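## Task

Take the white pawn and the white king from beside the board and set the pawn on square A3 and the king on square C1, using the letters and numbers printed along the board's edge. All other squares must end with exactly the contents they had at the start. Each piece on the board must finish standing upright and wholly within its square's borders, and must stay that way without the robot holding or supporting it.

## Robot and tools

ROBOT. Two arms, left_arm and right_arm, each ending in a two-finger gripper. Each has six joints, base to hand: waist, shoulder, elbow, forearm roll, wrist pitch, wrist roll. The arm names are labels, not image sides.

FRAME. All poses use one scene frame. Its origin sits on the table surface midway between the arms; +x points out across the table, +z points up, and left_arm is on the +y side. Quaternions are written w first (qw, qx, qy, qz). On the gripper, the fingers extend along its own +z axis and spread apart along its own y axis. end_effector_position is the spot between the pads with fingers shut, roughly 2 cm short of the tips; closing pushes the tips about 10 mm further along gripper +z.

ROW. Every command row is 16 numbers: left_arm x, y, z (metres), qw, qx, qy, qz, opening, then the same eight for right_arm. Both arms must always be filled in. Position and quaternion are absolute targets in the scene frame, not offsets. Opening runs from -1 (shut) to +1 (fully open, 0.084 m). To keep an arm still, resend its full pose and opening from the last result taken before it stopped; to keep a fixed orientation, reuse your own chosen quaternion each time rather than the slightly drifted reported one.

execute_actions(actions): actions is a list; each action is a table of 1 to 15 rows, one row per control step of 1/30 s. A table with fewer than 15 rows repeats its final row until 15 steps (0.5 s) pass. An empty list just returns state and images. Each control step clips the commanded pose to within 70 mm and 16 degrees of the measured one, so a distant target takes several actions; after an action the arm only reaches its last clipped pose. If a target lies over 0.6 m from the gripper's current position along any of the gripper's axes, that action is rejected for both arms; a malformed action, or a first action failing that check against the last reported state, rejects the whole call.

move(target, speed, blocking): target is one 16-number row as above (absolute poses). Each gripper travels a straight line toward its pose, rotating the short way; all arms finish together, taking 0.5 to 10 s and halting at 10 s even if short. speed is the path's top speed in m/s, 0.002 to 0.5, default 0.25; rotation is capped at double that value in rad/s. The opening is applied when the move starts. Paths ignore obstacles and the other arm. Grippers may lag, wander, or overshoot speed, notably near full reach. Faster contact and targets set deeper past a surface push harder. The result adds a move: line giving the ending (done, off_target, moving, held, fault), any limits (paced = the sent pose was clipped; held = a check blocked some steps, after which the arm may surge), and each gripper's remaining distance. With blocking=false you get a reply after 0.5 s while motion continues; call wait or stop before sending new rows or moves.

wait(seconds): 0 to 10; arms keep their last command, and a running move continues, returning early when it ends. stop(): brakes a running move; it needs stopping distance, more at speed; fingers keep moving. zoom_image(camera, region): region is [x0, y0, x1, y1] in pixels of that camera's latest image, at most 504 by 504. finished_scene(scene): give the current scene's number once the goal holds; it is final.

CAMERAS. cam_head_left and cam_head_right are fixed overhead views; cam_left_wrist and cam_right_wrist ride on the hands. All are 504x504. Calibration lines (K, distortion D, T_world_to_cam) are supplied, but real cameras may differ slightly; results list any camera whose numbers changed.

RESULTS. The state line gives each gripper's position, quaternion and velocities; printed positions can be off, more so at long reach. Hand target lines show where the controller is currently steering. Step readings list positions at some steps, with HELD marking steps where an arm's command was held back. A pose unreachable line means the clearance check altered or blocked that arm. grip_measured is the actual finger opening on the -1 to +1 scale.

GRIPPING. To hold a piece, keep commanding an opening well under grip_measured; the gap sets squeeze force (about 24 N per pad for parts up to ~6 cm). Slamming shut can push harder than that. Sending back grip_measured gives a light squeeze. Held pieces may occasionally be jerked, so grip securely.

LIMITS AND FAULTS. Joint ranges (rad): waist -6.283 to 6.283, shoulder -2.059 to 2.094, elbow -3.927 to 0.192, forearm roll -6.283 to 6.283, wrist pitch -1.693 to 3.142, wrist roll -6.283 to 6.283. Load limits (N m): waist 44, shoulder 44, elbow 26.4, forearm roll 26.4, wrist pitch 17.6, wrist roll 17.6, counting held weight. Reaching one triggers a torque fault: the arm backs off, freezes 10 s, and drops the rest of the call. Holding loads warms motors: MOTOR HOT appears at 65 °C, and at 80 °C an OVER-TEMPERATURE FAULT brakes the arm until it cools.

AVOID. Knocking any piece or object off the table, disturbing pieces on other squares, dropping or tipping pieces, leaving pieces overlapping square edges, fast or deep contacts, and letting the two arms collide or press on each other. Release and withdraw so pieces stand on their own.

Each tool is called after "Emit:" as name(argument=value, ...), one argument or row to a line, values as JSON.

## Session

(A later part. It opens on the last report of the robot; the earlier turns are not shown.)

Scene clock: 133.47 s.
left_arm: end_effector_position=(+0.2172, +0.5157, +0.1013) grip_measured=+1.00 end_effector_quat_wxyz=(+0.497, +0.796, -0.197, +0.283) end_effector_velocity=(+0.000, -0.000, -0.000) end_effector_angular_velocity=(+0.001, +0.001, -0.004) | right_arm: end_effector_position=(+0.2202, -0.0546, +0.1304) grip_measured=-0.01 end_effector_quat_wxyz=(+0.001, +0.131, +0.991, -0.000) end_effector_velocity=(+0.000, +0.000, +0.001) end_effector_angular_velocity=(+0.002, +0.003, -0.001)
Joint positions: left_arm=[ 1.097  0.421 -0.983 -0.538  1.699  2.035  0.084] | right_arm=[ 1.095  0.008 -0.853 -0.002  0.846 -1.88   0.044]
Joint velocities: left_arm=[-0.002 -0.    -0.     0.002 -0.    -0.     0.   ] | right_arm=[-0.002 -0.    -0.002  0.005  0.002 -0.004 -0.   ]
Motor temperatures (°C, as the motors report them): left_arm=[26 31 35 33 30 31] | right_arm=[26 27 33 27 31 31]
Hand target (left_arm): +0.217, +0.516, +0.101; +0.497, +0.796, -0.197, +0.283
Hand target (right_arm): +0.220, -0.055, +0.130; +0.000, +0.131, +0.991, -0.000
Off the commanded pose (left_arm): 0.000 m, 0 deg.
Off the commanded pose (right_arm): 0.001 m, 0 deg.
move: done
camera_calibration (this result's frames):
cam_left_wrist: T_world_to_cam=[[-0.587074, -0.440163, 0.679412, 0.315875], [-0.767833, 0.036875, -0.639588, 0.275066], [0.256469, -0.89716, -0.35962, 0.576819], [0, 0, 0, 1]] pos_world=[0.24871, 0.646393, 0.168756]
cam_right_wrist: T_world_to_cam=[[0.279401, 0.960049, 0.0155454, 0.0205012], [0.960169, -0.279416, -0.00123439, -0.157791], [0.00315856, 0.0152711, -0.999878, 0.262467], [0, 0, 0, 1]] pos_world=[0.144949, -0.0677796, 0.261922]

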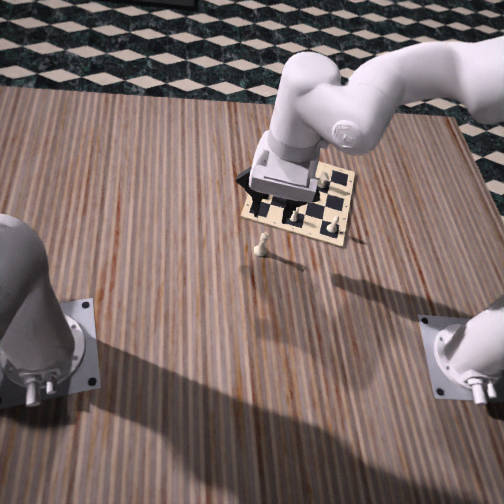

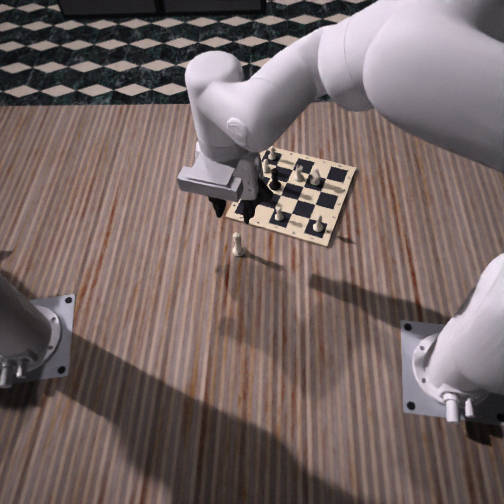

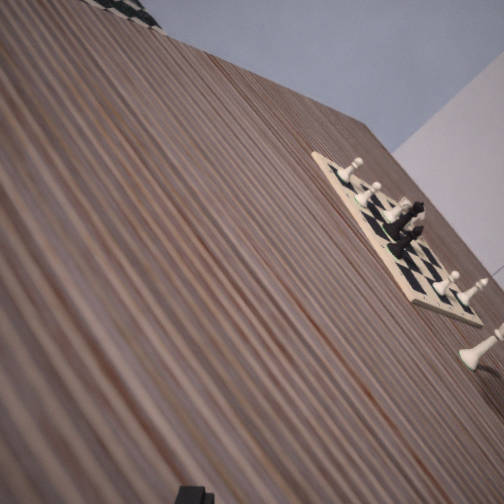

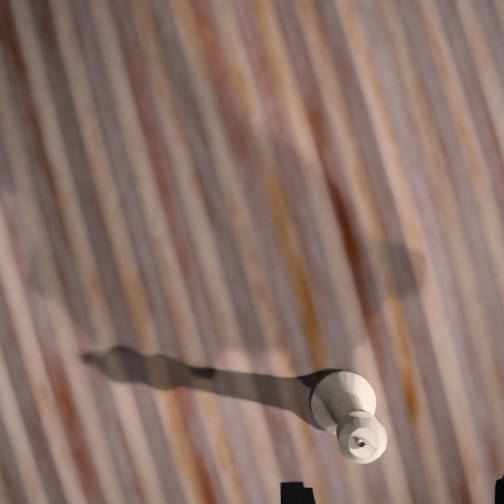

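Shift v by −0.010.

Emit:
move(
  target=[0.2172,0.5157,0.1013,0.497,0.796,-0.197,0.283,1,0.21,-0.053,0.038,0,0.13,0.99,0,0],
  speed=0.1,
)

Emit:
move(
  target=[0.2172,0.5157,0.1013,0.497,0.796,-0.197,0.283,1,0.21,-0.053,0.038,0,0.13,0.99,0,-1],
)

Emit:
move(
  target=[0.2172,0.5157,0.1013,0.497,0.796,-0.197,0.283,1,0.21,-0.053,0.12,0,0.13,0.99,0,-1],
)

Emit:
move(
  target=[0.2172,0.5157,0.1013,0.497,0.796,-0.197,0.283,1,0.3355,-0.232,0.12,0,0.13,0.99,0,-1],
)

Emit:
move(
  target=[0.2172,0.5157,0.1013,0.497,0.796,-0.197,0.283,1,0.3355,-0.232,0.045,0,0.13,0.99,0,-1],
  speed=0.1,
)

Emit:
move(
  target=[0.2172,0.5157,0.1013,0.497,0.796,-0.197,0.283,1,0.3355,-0.232,0.045,0,0.13,0.99,0,0],
)

Emit:
move(
  target=[0.2172,0.5157,0.1013,0.497,0.796,-0.197,0.283,1,0.35,-0.236,0.25,0,0.13,0.99,0,0],
)

Scene clock: 153.10 s.
left_arm: end_effector_position=(+0.2172, +0.5157, +0.1013) grip_measured=+1.00 end_effector_quat_wxyz=(+0.497, +0.796, -0.197, +0.283) end_effector_velocity=(+0.000, +0.001, +0.000) end_effector_angular_velocity=(+0.001, -0.001, +0.000) | right_arm: end_effector_position=(+0.2102, -0.0528, +0.0384) grip_measured=-0.01 end_effector_quat_wxyz=(+0.000, +0.130, +0.991, +0.000) end_effector_velocity=(-0.002, -0.003, -0.003) end_effector_angular_velocity=(-0.007, +0.005, -0.001)
Joint positions: left_arm=[ 1.097  0.421 -0.983 -0.538  1.699  2.035  0.084] | right_arm=[ 1.116  0.198 -0.771 -0.001  0.572 -1.861  0.044]
Joint velocities: left_arm=[ 0.001  0.    -0.001 -0.     0.001  0.     0.   ] | right_arm=[ 0.     0.004  0.005  0.     0.     0.001 -0.   ]
Motor temperatures (°C, as the motors report them): left_arm=[26 31 35 33 30 31] | right_arm=[26 27 34 27 31 31]
Hand target (left_arm): +0.217, +0.516, +0.101; +0.497, +0.796, -0.197, +0.283
Hand target (right_arm): +0.210, -0.053, +0.038; +0.000, +0.130, +0.991, -0.000
Off the commanded pose (left_arm): 0.000 m, 0 deg.
Off the commanded pose (right_arm): 0.000 m, 0 deg.
move: done
camera_calibration (this result's frames):
cam_left_wrist: T_world_to_cam=[[-0.587074, -0.440163, 0.679412, 0.315875], [-0.767833, 0.036875, -0.639588, 0.275066], [0.25647, -0.89716, -0.35962, 0.576819], [0, 0, 0, 1]] pos_world=[0.24871, 0.646393, 0.168756]
cam_right_wrist: T_world_to_cam=[[0.278795, 0.960199, 0.0170845, 0.0230457], [0.960347, -0.278798, -0.00222704, -0.147757], [0.00262474, 0.017028, -0.999852, 0.170638], [0, 0, 0, 1]] pos_world=[0.135025, -0.0662284, 0.16989]

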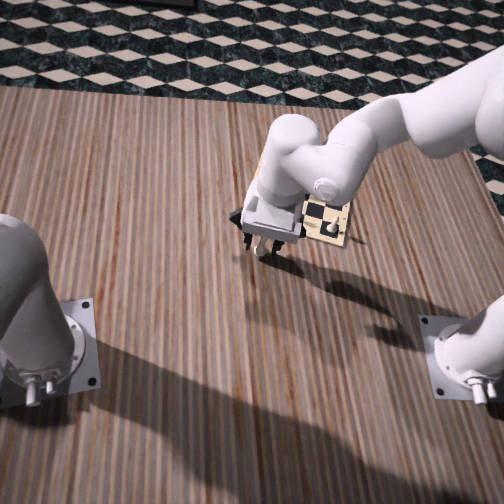

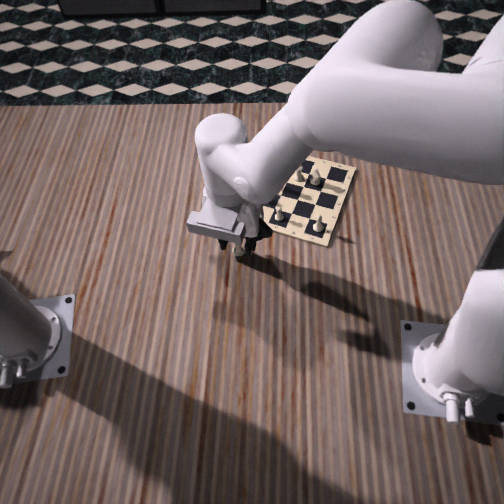

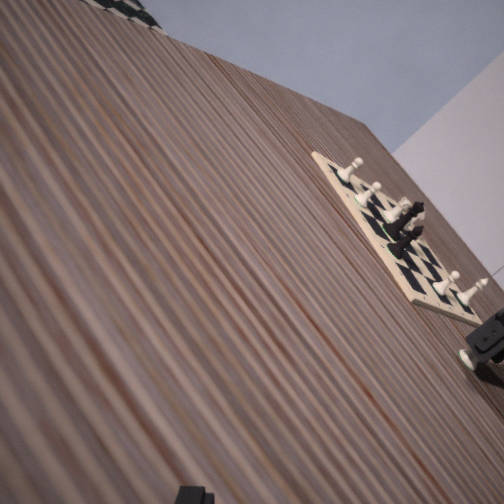

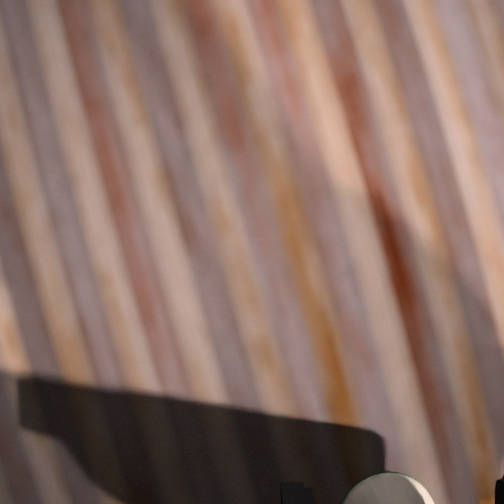

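Scene clock: 153.80 s.
left_arm: end_effector_position=(+0.2172, +0.5157, +0.1013) grip_measured=+1.00 end_effector_quat_wxyz=(+0.497, +0.796, -0.197, +0.283) end_effector_velocity=(-0.000, +0.000, -0.000) end_effector_angular_velocity=(+0.001, +0.000, +0.000) | right_arm: end_effector_position=(+0.2101, -0.0528, +0.0382) grip_measured=-0.69 end_effector_quat_wxyz=(+0.000, +0.130, +0.991, +0.000) end_effector_velocity=(+0.000, -0.000, -0.000) end_effector_angular_velocity=(-0.001, +0.001, -0.001)
Joint positions: left_arm=[ 1.097  0.421 -0.983 -0.538  1.699  2.035  0.084] | right_arm=[ 1.116  0.198 -0.771 -0.     0.573 -1.862  0.014]
Joint velocities: left_arm=[ 0.     0.    -0.001  0.    -0.    -0.     0.   ] | right_arm=[-0.001  0.001 -0.     0.     0.    -0.001 -0.   ]
Motor temperatures (°C, as the motors report them): left_arm=[26 31 35 33 30 31] | right_arm=[26 27 34 27 31 31]
Hand target (left_arm): +0.217, +0.516, +0.101; +0.497, +0.796, -0.197, +0.283
Hand target (right_arm): +0.210, -0.053, +0.038; +0.000, +0.130, +0.991, -0.000
Off the commanded pose (left_arm): 0.000 m, 0 deg.
Off the commanded pose (right_arm): 0.000 m, 0 deg.
move: done
camera_calibration (this result's frames):
cam_left_wrist: T_world_to_cam=[[-0.587074, -0.440163, 0.679412, 0.315875], [-0.767833, 0.0368746, -0.639588, 0.275066], [0.25647, -0.89716, -0.35962, 0.576819], [0, 0, 0, 1]] pos_world=[0.24871, 0.646393, 0.168755]
cam_right_wrist: T_world_to_cam=[[0.278538, 0.960279, 0.0167781, 0.0231503], [0.960423, -0.278534, -0.00261182, -0.147643], [0.00216519, 0.0168416, -0.999856, 0.170571], [0, 0, 0, 1]] pos_world=[0.134983, -0.0662271, 0.169772]

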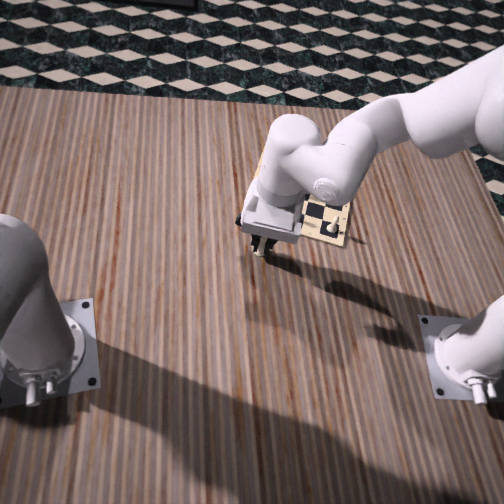

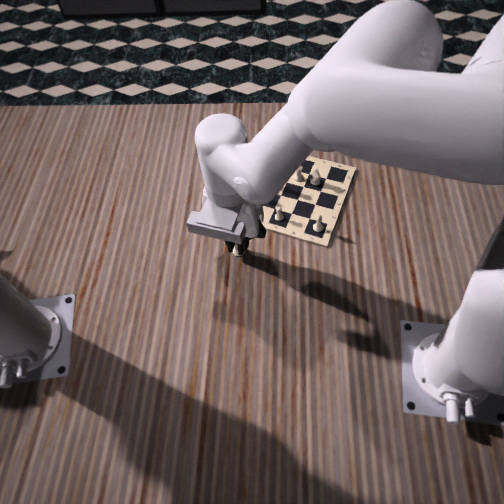

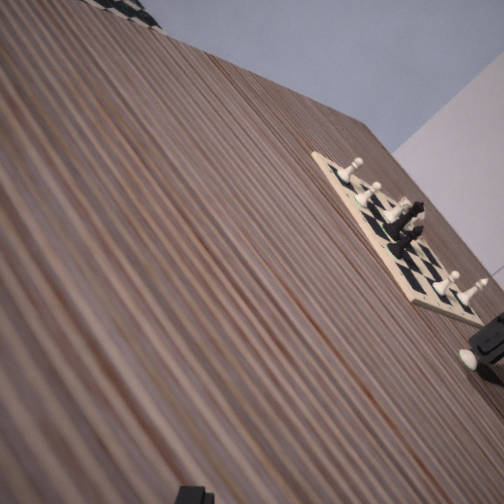

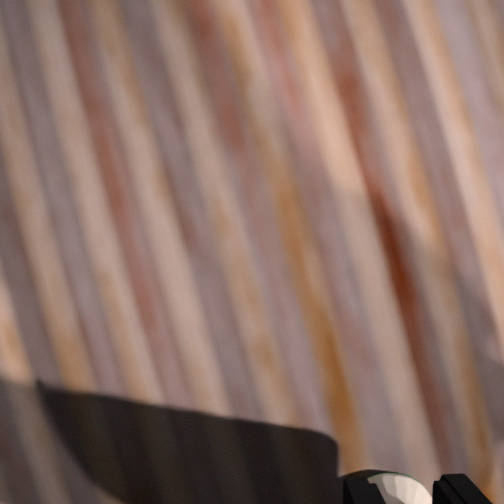

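Scene clock: 154.67 s.
left_arm: end_effector_position=(+0.2172, +0.5157, +0.1013) grip_measured=+1.00 end_effector_quat_wxyz=(+0.497, +0.796, -0.197, +0.283) end_effector_velocity=(-0.000, -0.000, -0.000) end_effector_angular_velocity=(-0.001, +0.001, +0.000) | right_arm: end_effector_position=(+0.2098, -0.0532, +0.1195) grip_measured=-0.69 end_effector_quat_wxyz=(-0.000, +0.130, +0.992, -0.001) end_effector_velocity=(+0.002, +0.003, +0.005) end_effector_angular_velocity=(+0.010, -0.006, -0.001)
Joint positions: left_arm=[ 1.097  0.421 -0.983 -0.538  1.699  2.035  0.084] | right_arm=[ 1.116  0.014 -0.826  0.     0.813 -1.862  0.014]
Joint velocities: left_arm=[ 0.     0.     0.001  0.    -0.    -0.     0.   ] | right_arm=[-0.001 -0.006 -0.007 -0.     0.001  0.     0.   ]
Motor temperatures (°C, as the motors report them): left_arm=[26 31 35 33 30 31] | right_arm=[26 27 34 27 31 31]
Hand target (left_arm): +0.217, +0.516, +0.101; +0.497, +0.796, -0.197, +0.283
Hand target (right_arm): +0.210, -0.053, +0.120; -0.000, +0.130, +0.992, +0.000
Off the commanded pose (left_arm): 0.000 m, 0 deg.
Off the commanded pose (right_arm): 0.001 m, 0 deg.
move: done
camera_calibration (this result's frames):
cam_left_wrist: T_world_to_cam=[[-0.587074, -0.440163, 0.679412, 0.315875], [-0.767833, 0.0368749, -0.639588, 0.275066], [0.25647, -0.89716, -0.35962, 0.576819], [0, 0, 0, 1]] pos_world=[0.24871, 0.646393, 0.168756]
cam_right_wrist: T_world_to_cam=[[0.278322, 0.960371, 0.014949, 0.022512], [0.960487, -0.278303, -0.00341517, -0.147109], [0.000880504, 0.0153088, -0.999882, 0.252012], [0, 0, 0, 1]] pos_world=[0.134808, -0.0664186, 0.251143]

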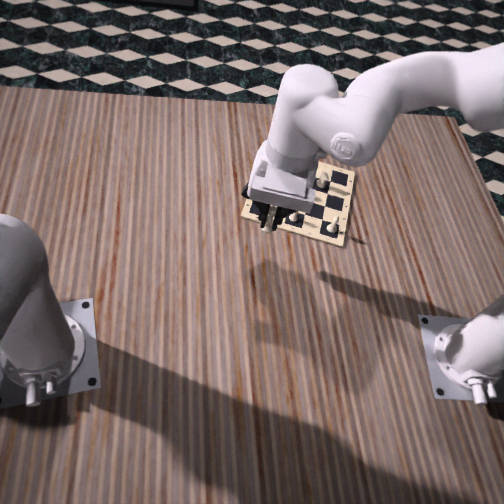

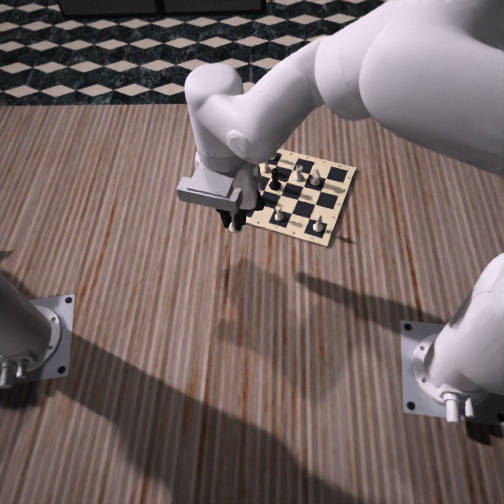

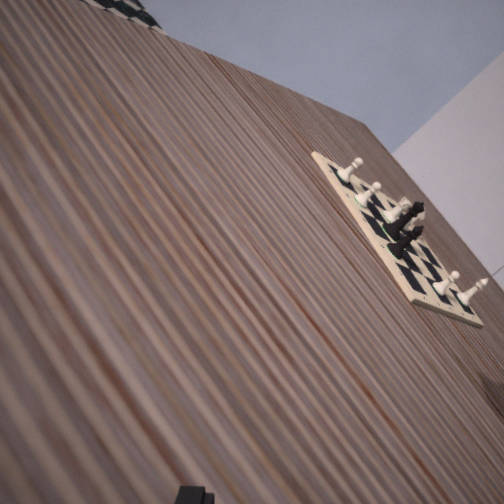

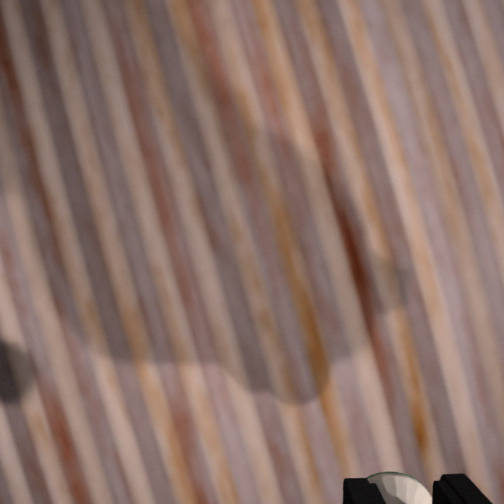

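Scene clock: 155.93 s.
left_arm: end_effector_position=(+0.2172, +0.5157, +0.1013) grip_measured=+1.00 end_effector_quat_wxyz=(+0.497, +0.796, -0.197, +0.283) end_effector_velocity=(-0.000, -0.001, -0.000) end_effector_angular_velocity=(-0.003, +0.001, -0.001) | right_arm: end_effector_position=(+0.3354, -0.2318, +0.1200) grip_measured=-0.69 end_effector_quat_wxyz=(+0.000, +0.130, +0.992, +0.000) end_effector_velocity=(+0.001, +0.000, +0.001) end_effector_angular_velocity=(+0.002, -0.002, +0.002)
Joint positions: left_arm=[ 1.097  0.421 -0.983 -0.538  1.699  2.035  0.084] | right_arm=[ 0.594 -0.093 -0.705 -0.     0.797 -2.384  0.014]
Joint velocities: left_arm=[-0.001 -0.     0.003  0.     0.    -0.     0.   ] | right_arm=[-0.001 -0.001 -0.001  0.001 -0.001 -0.004  0.   ]
Motor temperatures (°C, as the motors report them): left_arm=[26 31 35 33 30 31] | right_arm=[26 27 34 27 31 31]
Hand target (left_arm): +0.217, +0.516, +0.101; +0.497, +0.796, -0.197, +0.283
Hand target (right_arm): +0.336, -0.232, +0.120; +0.000, +0.130, +0.991, +0.000
Off the commanded pose (left_arm): 0.000 m, 0 deg.
Off the commanded pose (right_arm): 0.000 m, 0 deg.
move: done
camera_calibration (this result's frames):
cam_left_wrist: T_world_to_cam=[[-0.587074, -0.440163, 0.679412, 0.315875], [-0.767833, 0.036875, -0.639588, 0.275066], [0.25647, -0.89716, -0.35962, 0.576819], [0, 0, 0, 1]] pos_world=[0.24871, 0.646393, 0.168756]
cam_right_wrist: T_world_to_cam=[[0.277688, 0.960532, 0.0163791, 0.15916], [0.960668, -0.277689, -0.00223763, -0.317502], [0.00239899, 0.0163563, -0.999863, 0.254914], [0, 0, 0, 1]] pos_world=[0.260206, -0.245214, 0.251562]

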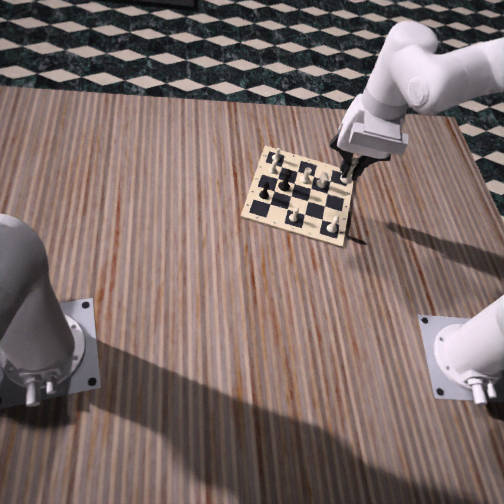

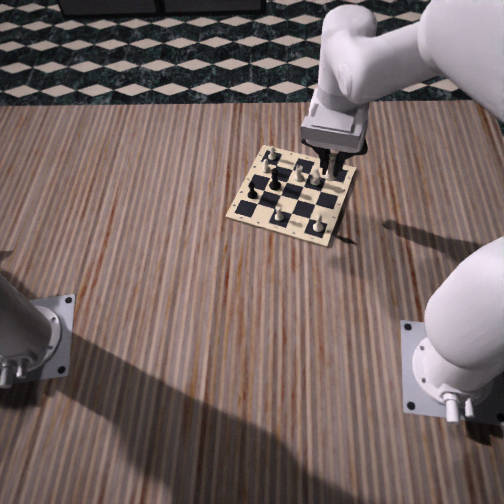

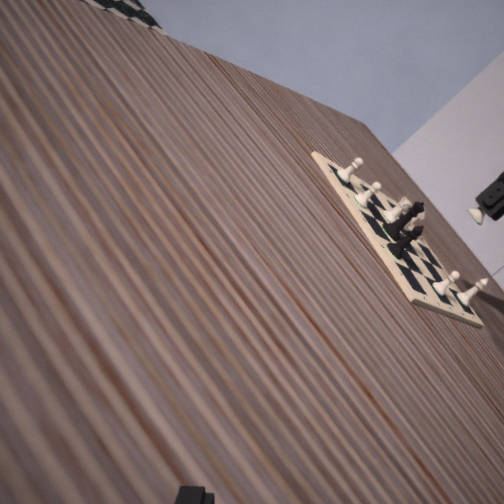

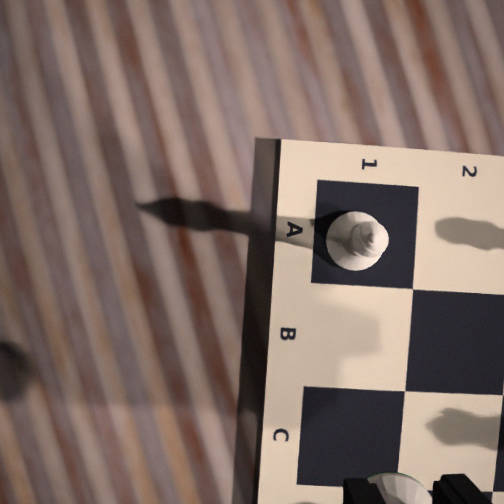

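Scene clock: 157.07 s.
left_arm: end_effector_position=(+0.2172, +0.5157, +0.1013) grip_measured=+1.00 end_effector_quat_wxyz=(+0.497, +0.796, -0.197, +0.283) end_effector_velocity=(-0.000, -0.001, -0.000) end_effector_angular_velocity=(-0.002, +0.001, -0.000) | right_arm: end_effector_position=(+0.3358, -0.2319, +0.0453) grip_measured=-0.69 end_effector_quat_wxyz=(+0.000, +0.130, +0.991, +0.000) end_effector_velocity=(-0.003, -0.002, -0.003) end_effector_angular_velocity=(-0.004, +0.008, -0.000)
Joint positions: left_arm=[ 1.097  0.421 -0.983 -0.538  1.699  2.035  0.084] | right_arm=[ 0.594  0.089 -0.65  -0.001  0.56  -2.383  0.014]
Joint velocities: left_arm=[-0.001 -0.     0.002 -0.    -0.001 -0.001  0.   ] | right_arm=[-0.     0.003  0.004  0.     0.002 -0.    -0.   ]
Motor temperatures (°C, as the motors report them): left_arm=[26 31 35 33 30 31] | right_arm=[26 27 34 27 31 31]
Hand target (left_arm): +0.217, +0.516, +0.101; +0.497, +0.796, -0.197, +0.283
Hand target (right_arm): +0.335, -0.232, +0.045; +0.000, +0.130, +0.991, -0.000
Off the commanded pose (left_arm): 0.000 m, 0 deg.
Off the commanded pose (right_arm): 0.000 m, 0 deg.
move: done
camera_calibration (this result's frames):
cam_left_wrist: T_world_to_cam=[[-0.587074, -0.440163, 0.679412, 0.315875], [-0.767833, 0.0368748, -0.639588, 0.275066], [0.25647, -0.89716, -0.35962, 0.576819], [0, 0, 0, 1]] pos_world=[0.24871, 0.646393, 0.168755]
cam_right_wrist: T_world_to_cam=[[0.278705, 0.960232, 0.0166865, 0.159977], [0.960372, -0.278714, -0.00186152, -0.318257], [0.00286326, 0.016544, -0.999859, 0.180134], [0, 0, 0, 1]] pos_world=[0.260543, -0.245298, 0.176847]

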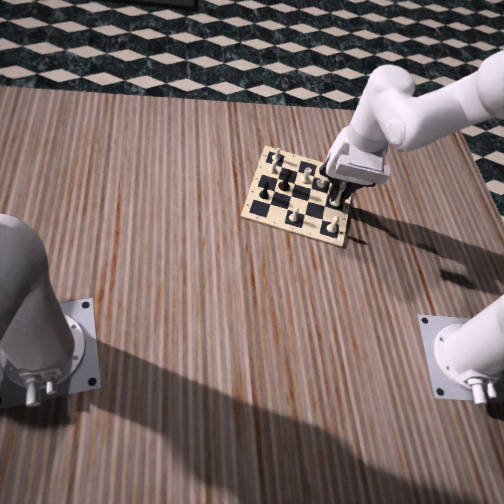

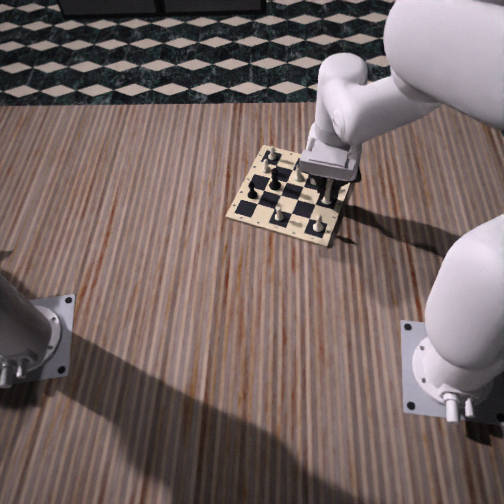

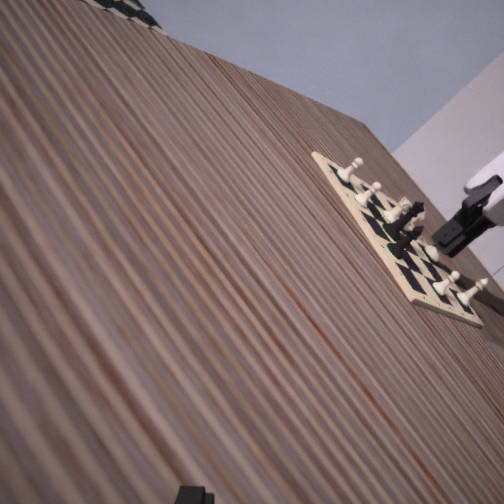

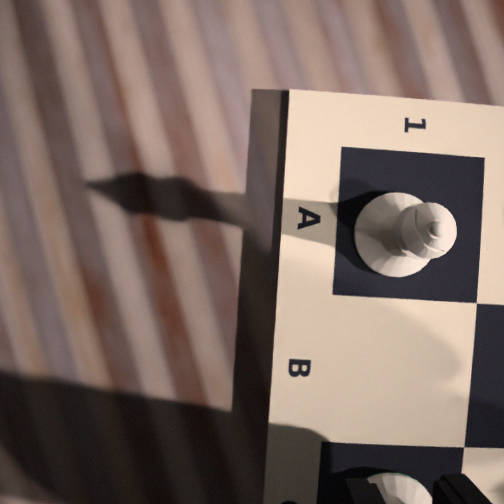

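Scene clock: 157.77 s.
left_arm: end_effector_position=(+0.2172, +0.5157, +0.1013) grip_measured=+1.00 end_effector_quat_wxyz=(+0.497, +0.796, -0.197, +0.283) end_effector_velocity=(+0.000, +0.000, +0.000) end_effector_angular_velocity=(+0.001, -0.001, +0.001) | right_arm: end_effector_position=(+0.3355, -0.2320, +0.0450) grip_measured=-0.01 end_effector_quat_wxyz=(+0.000, +0.130, +0.991, +0.000) end_effector_velocity=(+0.000, +0.000, +0.000) end_effector_angular_velocity=(+0.000, -0.000, +0.000)
Joint positions: left_arm=[ 1.097  0.421 -0.983 -0.538  1.699  2.035  0.084] | right_arm=[ 0.594  0.09  -0.65   0.     0.56  -2.384  0.044]
Joint velocities: left_arm=[ 0.    -0.    -0.001 -0.001  0.     0.001  0.   ] | right_arm=[-0. -0. -0.  0.  0. -0.  0.]
Motor temperatures (°C, as the motors report them): left_arm=[26 31 35 33 30 31] | right_arm=[26 27 34 27 31 31]
Hand target (left_arm): +0.217, +0.516, +0.101; +0.497, +0.796, -0.197, +0.283
Hand target (right_arm): +0.335, -0.232, +0.045; +0.000, +0.130, +0.991, -0.000
Off the commanded pose (left_arm): 0.000 m, 0 deg.
Off the commanded pose (right_arm): 0.000 m, 0 deg.
move: done
camera_calibration (this result's frames):
cam_left_wrist: T_world_to_cam=[[-0.587074, -0.440163, 0.679412, 0.315875], [-0.767833, 0.0368751, -0.639588, 0.275066], [0.25647, -0.89716, -0.35962, 0.576819], [0, 0, 0, 1]] pos_world=[0.24871, 0.646393, 0.168756]
cam_right_wrist: T_world_to_cam=[[0.27852, 0.960294, 0.016175, 0.160214], [0.960429, -0.278512, -0.00277359, -0.317938], [0.00184148, 0.0163075, -0.999865, 0.180088], [0, 0, 0, 1]] pos_world=[0.260402, -0.245338, 0.176591]

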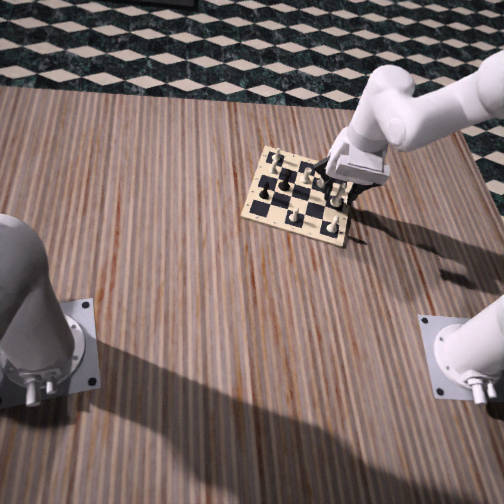

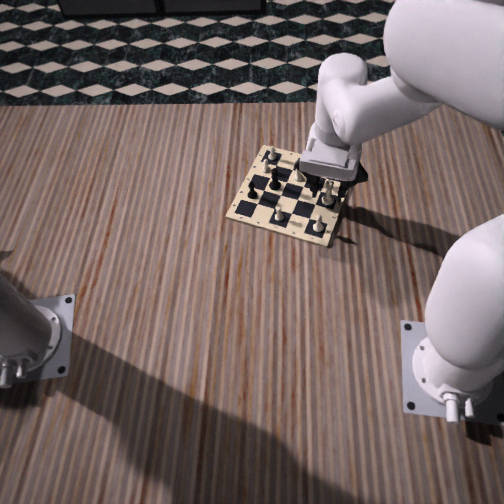

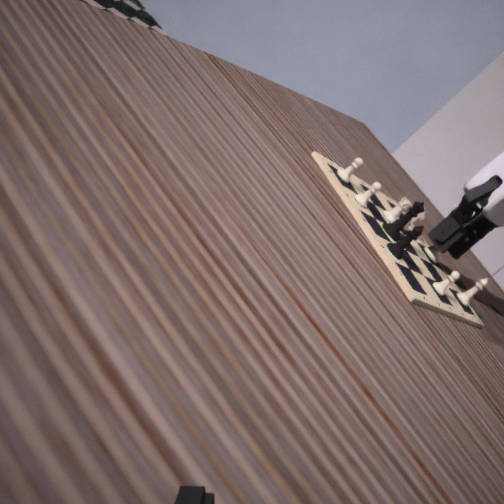

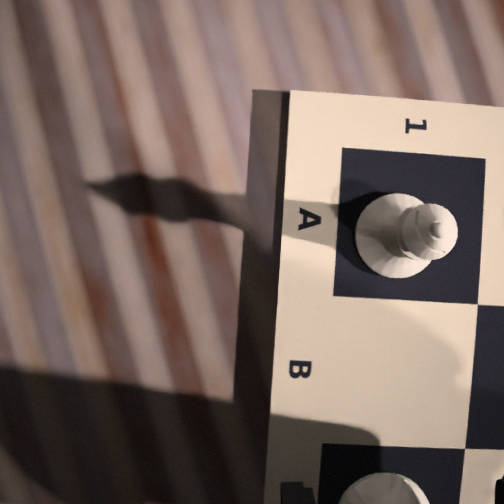

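Scene clock: 159.03 s.
left_arm: end_effector_position=(+0.2172, +0.5157, +0.1013) grip_measured=+1.00 end_effector_quat_wxyz=(+0.497, +0.796, -0.197, +0.283) end_effector_velocity=(-0.000, +0.001, +0.000) end_effector_angular_velocity=(+0.001, -0.000, +0.002) | right_arm: end_effector_position=(+0.3497, -0.2359, +0.2491) grip_measured=-0.01 end_effector_quat_wxyz=(-0.001, +0.130, +0.992, -0.000) end_effector_velocity=(+0.003, +0.002, +0.008) end_effector_angular_velocity=(+0.009, -0.016, +0.001)
Joint positions: left_arm=[ 1.097  0.421 -0.983 -0.538  1.699  2.035  0.084] | right_arm=[ 0.569 -0.217 -0.972  0.001  1.192 -2.41   0.044]
Joint velocities: left_arm=[ 0.002 -0.    -0.001  0.    -0.     0.     0.   ] | right_arm=[ 0.001 -0.007 -0.012  0.001  0.001 -0.001 -0.   ]
Motor temperatures (°C, as the motors report them): left_arm=[26 31 35 33 30 31] | right_arm=[26 27 34 27 31 31]
Hand target (left_arm): +0.217, +0.516, +0.101; +0.497, +0.796, -0.197, +0.283
Hand target (right_arm): +0.350, -0.236, +0.250; -0.000, +0.130, +0.992, +0.000
Off the commanded pose (left_arm): 0.000 m, 0 deg.
Off the commanded pose (right_arm): 0.001 m, 0 deg.
move: done
camera_calibration (this result's frames):
cam_left_wrist: T_world_to_cam=[[-0.587074, -0.440163, 0.679412, 0.315875], [-0.767833, 0.0368749, -0.639588, 0.275066], [0.25647, -0.89716, -0.35962, 0.576819], [0, 0, 0, 1]] pos_world=[0.24871, 0.646393, 0.168756]
cam_right_wrist: T_world_to_cam=[[0.277833, 0.96051, 0.0151238, 0.157294], [0.960629, -0.277793, -0.0047686, -0.331484], [-0.000379, 0.0158533, -0.999874, 0.384898], [0, 0, 0, 1]] pos_world=[0.274878, -0.249268, 0.38089]

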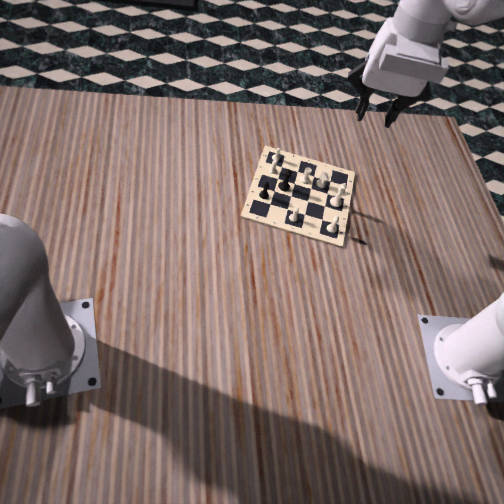

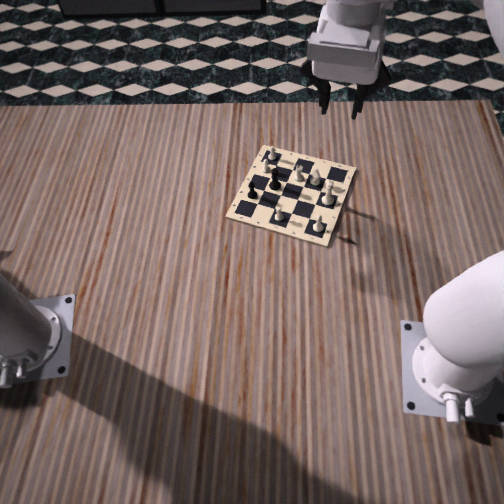

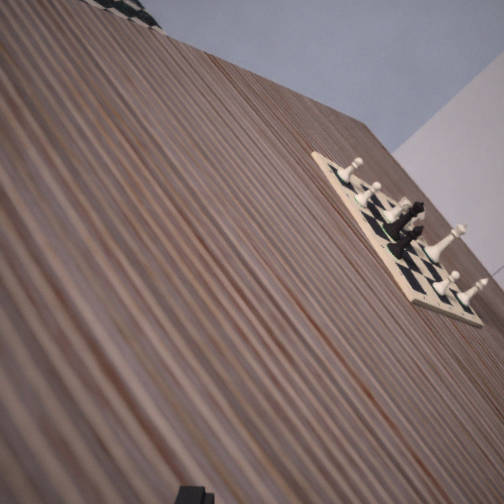

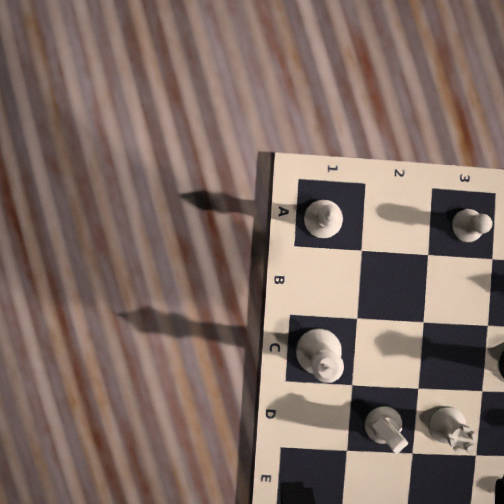

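Emit:
finished_scene(
  scene=1,
)

The scene is finished: the task was done.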